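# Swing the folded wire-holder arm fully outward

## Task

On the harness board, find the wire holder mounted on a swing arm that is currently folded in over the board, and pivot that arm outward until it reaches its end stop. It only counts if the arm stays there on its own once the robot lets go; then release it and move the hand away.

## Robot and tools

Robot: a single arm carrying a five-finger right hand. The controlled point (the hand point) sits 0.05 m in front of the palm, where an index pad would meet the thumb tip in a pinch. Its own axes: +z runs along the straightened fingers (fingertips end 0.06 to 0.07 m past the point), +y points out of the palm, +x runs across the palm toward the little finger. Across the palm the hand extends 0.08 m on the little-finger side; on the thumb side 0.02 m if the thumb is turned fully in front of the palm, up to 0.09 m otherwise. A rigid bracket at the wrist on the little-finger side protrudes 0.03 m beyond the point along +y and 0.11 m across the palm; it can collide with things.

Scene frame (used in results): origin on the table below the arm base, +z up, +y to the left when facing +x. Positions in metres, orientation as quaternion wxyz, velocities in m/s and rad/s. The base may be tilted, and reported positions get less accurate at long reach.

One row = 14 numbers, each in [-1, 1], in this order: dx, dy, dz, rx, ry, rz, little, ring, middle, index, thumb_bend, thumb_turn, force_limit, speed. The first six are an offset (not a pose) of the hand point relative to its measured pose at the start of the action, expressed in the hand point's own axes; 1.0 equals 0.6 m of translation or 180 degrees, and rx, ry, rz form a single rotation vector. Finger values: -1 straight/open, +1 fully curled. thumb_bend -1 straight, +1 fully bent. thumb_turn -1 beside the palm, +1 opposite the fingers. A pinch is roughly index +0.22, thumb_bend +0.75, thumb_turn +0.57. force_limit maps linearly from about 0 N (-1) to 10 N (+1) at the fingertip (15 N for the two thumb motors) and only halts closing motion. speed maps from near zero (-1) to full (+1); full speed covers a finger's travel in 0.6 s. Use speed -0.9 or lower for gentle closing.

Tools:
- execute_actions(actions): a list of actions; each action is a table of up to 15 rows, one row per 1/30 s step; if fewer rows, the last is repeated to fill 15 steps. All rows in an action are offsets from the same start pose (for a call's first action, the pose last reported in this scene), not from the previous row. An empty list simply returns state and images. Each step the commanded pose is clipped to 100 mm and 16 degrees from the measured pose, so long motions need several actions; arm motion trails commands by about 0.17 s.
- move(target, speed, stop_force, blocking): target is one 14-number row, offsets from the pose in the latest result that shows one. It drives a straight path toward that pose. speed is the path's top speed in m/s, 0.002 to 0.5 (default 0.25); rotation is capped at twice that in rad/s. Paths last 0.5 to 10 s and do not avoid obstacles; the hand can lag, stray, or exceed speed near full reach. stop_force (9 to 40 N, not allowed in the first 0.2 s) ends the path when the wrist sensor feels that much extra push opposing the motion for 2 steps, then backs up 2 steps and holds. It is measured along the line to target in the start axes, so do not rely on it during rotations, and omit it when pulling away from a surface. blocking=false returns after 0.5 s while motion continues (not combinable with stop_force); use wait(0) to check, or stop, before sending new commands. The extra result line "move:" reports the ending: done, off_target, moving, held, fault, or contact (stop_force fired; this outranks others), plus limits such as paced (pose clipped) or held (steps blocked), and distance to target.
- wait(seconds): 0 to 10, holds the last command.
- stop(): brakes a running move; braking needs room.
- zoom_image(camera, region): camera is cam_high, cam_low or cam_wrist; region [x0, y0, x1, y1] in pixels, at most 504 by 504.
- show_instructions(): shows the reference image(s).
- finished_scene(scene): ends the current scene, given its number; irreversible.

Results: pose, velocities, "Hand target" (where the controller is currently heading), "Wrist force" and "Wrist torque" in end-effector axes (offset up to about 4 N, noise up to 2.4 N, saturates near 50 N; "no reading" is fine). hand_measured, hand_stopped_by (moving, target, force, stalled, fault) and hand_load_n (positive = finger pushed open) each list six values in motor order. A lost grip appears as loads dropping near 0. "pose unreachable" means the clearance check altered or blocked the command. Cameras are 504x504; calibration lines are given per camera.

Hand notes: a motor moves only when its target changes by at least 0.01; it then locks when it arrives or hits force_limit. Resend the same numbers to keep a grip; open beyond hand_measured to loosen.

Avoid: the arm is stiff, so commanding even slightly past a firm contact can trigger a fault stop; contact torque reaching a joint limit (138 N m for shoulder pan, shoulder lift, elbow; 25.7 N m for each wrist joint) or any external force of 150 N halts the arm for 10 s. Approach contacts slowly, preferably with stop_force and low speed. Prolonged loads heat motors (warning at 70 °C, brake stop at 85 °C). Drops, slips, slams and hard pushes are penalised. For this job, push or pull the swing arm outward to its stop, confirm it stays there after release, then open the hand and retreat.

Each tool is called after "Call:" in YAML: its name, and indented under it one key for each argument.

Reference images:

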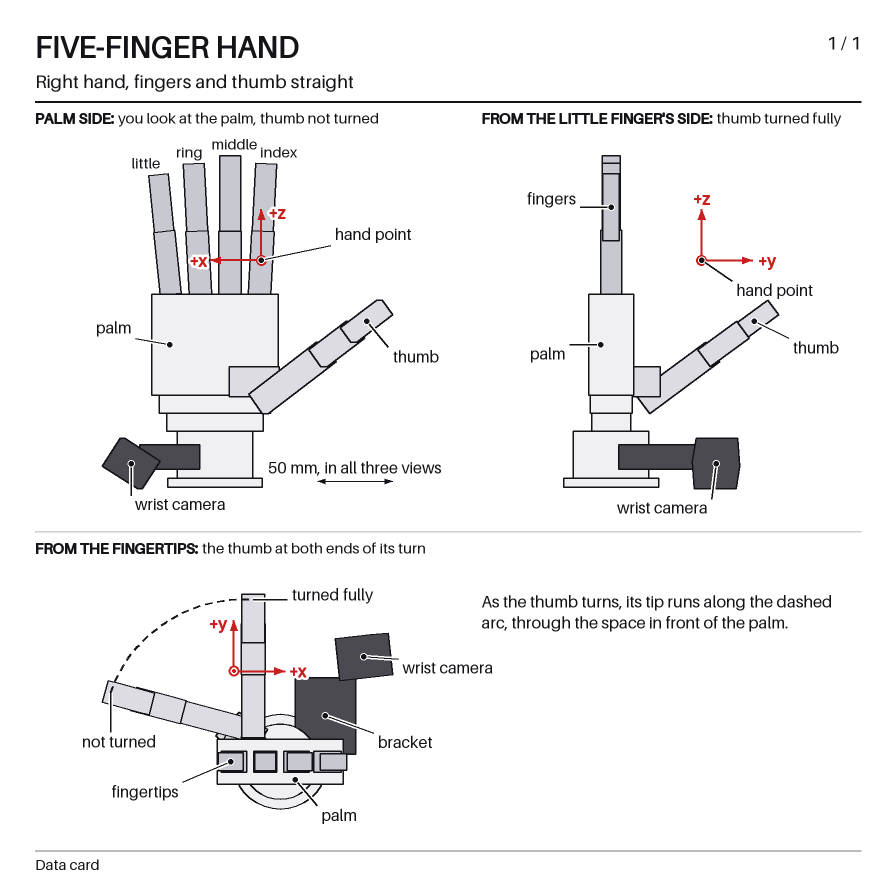

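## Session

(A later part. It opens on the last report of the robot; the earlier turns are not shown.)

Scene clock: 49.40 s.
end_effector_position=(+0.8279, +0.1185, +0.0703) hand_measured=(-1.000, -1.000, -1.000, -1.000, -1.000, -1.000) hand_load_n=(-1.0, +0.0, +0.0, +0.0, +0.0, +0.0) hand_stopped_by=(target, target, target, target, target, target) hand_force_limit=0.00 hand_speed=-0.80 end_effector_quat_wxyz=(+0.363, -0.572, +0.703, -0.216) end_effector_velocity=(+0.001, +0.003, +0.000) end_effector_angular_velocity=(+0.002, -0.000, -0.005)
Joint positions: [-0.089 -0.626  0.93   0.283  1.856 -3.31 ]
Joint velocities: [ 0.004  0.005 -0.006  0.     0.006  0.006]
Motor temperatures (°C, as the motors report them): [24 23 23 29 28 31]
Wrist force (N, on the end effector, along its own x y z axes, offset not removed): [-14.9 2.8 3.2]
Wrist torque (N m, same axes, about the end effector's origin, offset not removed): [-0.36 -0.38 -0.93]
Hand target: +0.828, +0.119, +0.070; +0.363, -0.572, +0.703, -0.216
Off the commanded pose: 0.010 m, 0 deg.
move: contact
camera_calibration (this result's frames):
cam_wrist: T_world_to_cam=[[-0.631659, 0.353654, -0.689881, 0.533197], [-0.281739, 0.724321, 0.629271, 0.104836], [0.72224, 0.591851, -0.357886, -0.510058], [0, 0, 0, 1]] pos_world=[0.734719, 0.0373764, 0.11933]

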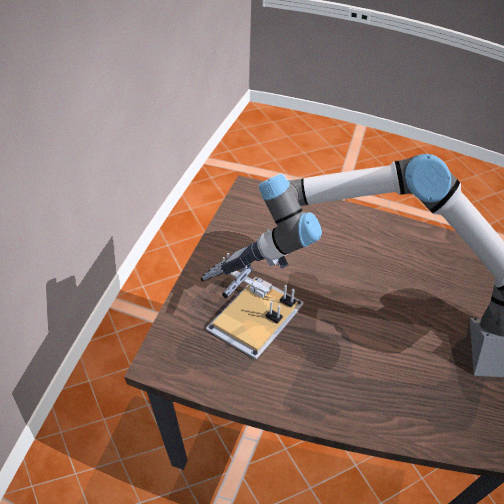

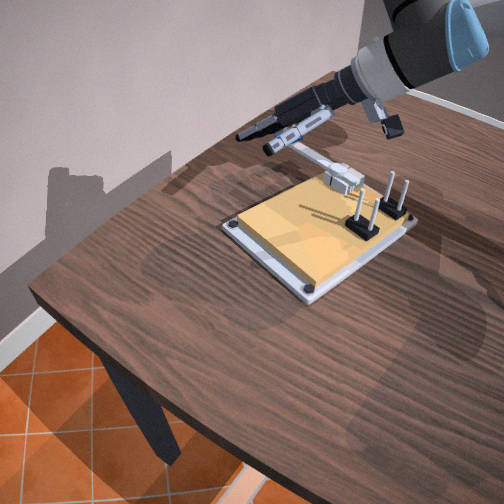

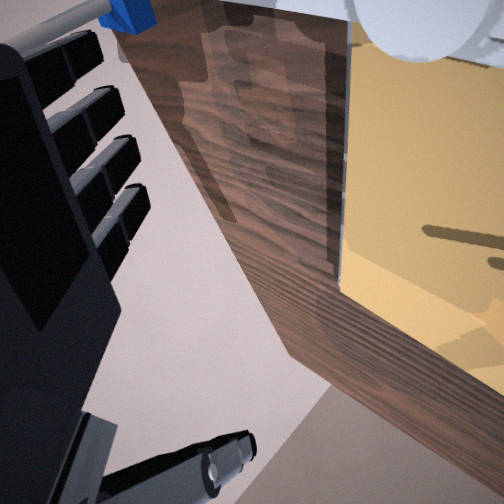

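Call:
move:
  target: [-0.1151, -0.0545, -0.1255, 0, 0, 0, -1, -1, -1, -1, -1, -1, 0, -0.8]
  speed: 0.15

Call:
zoom_image:
  camera: "cam_low"
  region: [240, 90, 420, 230]

Call:
zoom_image:
  camera: "cam_high"
  region: [190, 230, 320, 360]

Scene clock: 51.10 s.
end_effector_position=(+0.7979, +0.1681, +0.1601) hand_measured=(-1.000, -1.000, -1.000, -1.000, -1.000, -1.000) hand_load_n=(+0.0, +0.0, +0.0, +0.0, +0.0, +0.0) hand_stopped_by=(target, target, target, target, target, target) hand_force_limit=0.00 hand_speed=-0.80 end_effector_quat_wxyz=(+0.363, -0.572, +0.703, -0.217) end_effector_velocity=(-0.001, +0.001, +0.002) end_effector_angular_velocity=(-0.000, +0.001, +0.000)
Joint positions: [ 0.053 -0.67   0.899  0.388  1.973 -3.225]
Joint velocities: [ 0.004  0.    -0.003  0.005  0.003  0.002]
Motor temperatures (°C, as the motors report them): [24 23 23 29 28 31]
Wrist force (N, on the end effector, along its own x y z axes, offset not removed): [0.2 -2.0 1.5]
Wrist torque (N m, same axes, about the end effector's origin, offset not removed): [-0.44 0.02 -0.24]
Hand target: +0.798, +0.168, +0.160; +0.363, -0.572, +0.703, -0.217
Off the commanded pose: 0.000 m, 0 deg.
move: done
camera_calibration (this result's frames):
cam_wrist: T_world_to_cam=[[-0.631613, 0.353479, -0.690013, 0.558643], [-0.281811, 0.724457, 0.629083, 0.00400145], [0.722252, 0.59179, -0.357962, -0.485594], [0, 0, 0, 1]] pos_world=[0.704695, 0.0870023, 0.20913]

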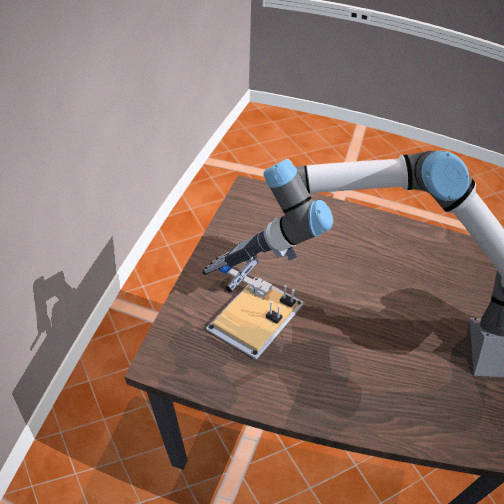

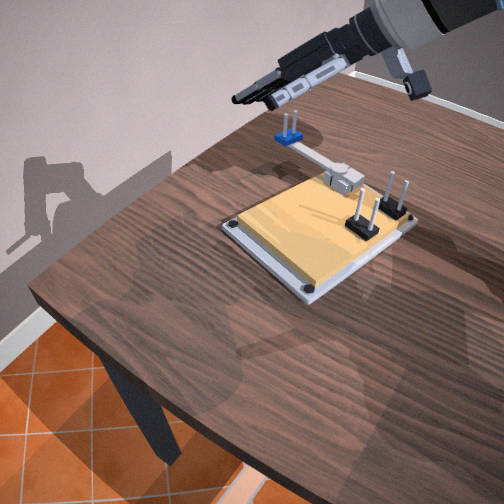

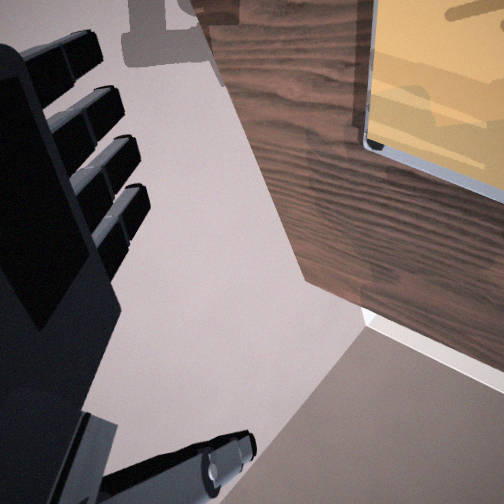

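Region (240, 90, 420, 230) of cam_low's 504x504 image, scaled by 2.800, with more detail than that image has.

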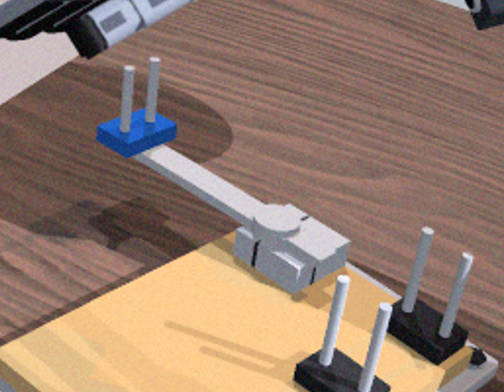

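Region (190, 230, 320, 360) of cam_high's 504x504 image, scaled by 3.877, with more detail than that image has.

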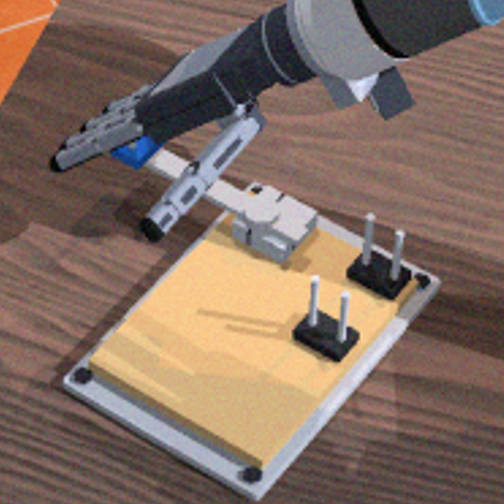

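Call:
move:
  target: [-0.0233, -0.0099, -0.1869, 0, 0, 0, -1, -1, -1, -1, -1, -1, 0, -0.8]
  speed: 0.25

Call:
zoom_image:
  camera: "cam_low"
  region: [240, 90, 420, 230]

Call:
zoom_image:
  camera: "cam_high"
  region: [190, 230, 320, 360]

Scene clock: 53.07 s.
end_effector_position=(+0.7181, +0.1677, +0.2399) hand_measured=(-1.000, -1.000, -1.000, -1.000, -1.000, -1.000) hand_load_n=(+0.0, +0.0, +0.0, +0.0, +0.0, +0.0) hand_stopped_by=(target, target, target, target, target, target) hand_force_limit=0.00 hand_speed=-0.80 end_effector_quat_wxyz=(+0.363, -0.572, +0.703, -0.217) end_effector_velocity=(-0.002, -0.000, +0.002) end_effector_angular_velocity=(-0.000, -0.001, -0.001)
Joint positions: [ 0.15  -0.868  1.101  0.41   2.052 -3.162]
Joint velocities: [ 0.002 -0.005  0.005 -0.     0.002  0.002]
Motor temperatures (°C, as the motors report them): [24 23 23 29 28 31]
Wrist force (N, on the end effector, along its own x y z axes, offset not removed): [0.2 -0.5 0.1]
Wrist torque (N m, same axes, about the end effector's origin, offset not removed): [-0.09 0.04 -0.18]
Hand target: +0.718, +0.168, +0.240; +0.363, -0.572, +0.703, -0.217
Off the commanded pose: 0.000 m, 0 deg.
move: done
camera_calibration (this result's frames):
cam_wrist: T_world_to_cam=[[-0.631687, 0.353324, -0.690025, 0.563515], [-0.281787, 0.724562, 0.628972, -0.0684161], [0.722196, 0.591754, -0.358134, -0.399143], [0, 0, 0, 1]] pos_world=[0.624946, 0.086663, 0.288924]

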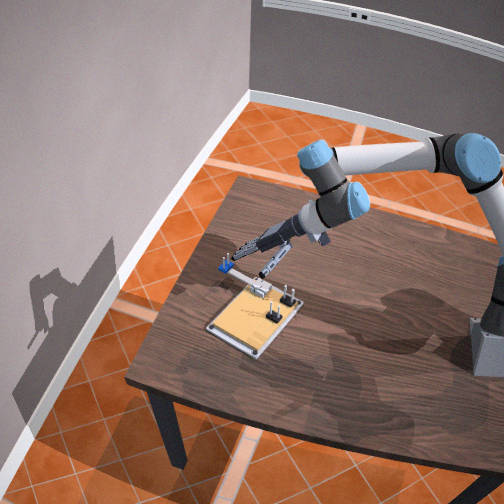

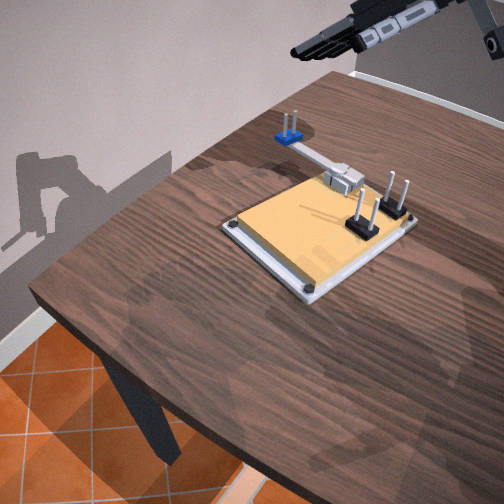

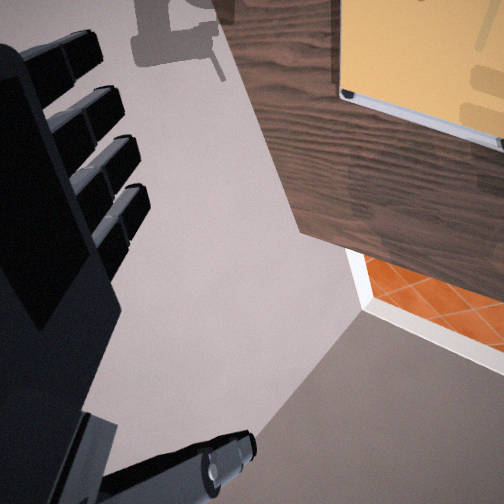

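Region (240, 90, 420, 230) of cam_low's 504x504 image, scaled by 2.800, with more detail than that image has.

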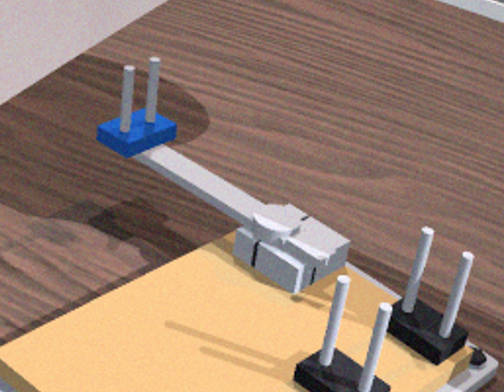

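Region (190, 230, 320, 360) of cam_high's 504x504 image, scaled by 3.877, with more detail than that image has.

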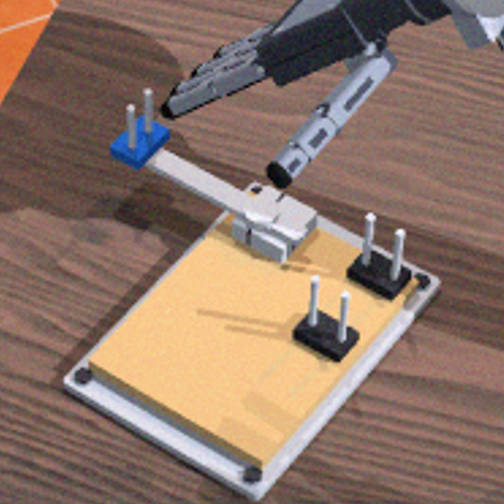

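The swing arm is out against its stop, about 90°. It has stayed there since I let go, and the hand is clear, so I'm finishing scene 1.

Call:
finished_scene:
  scene: 1

The scene is finished: the task was done.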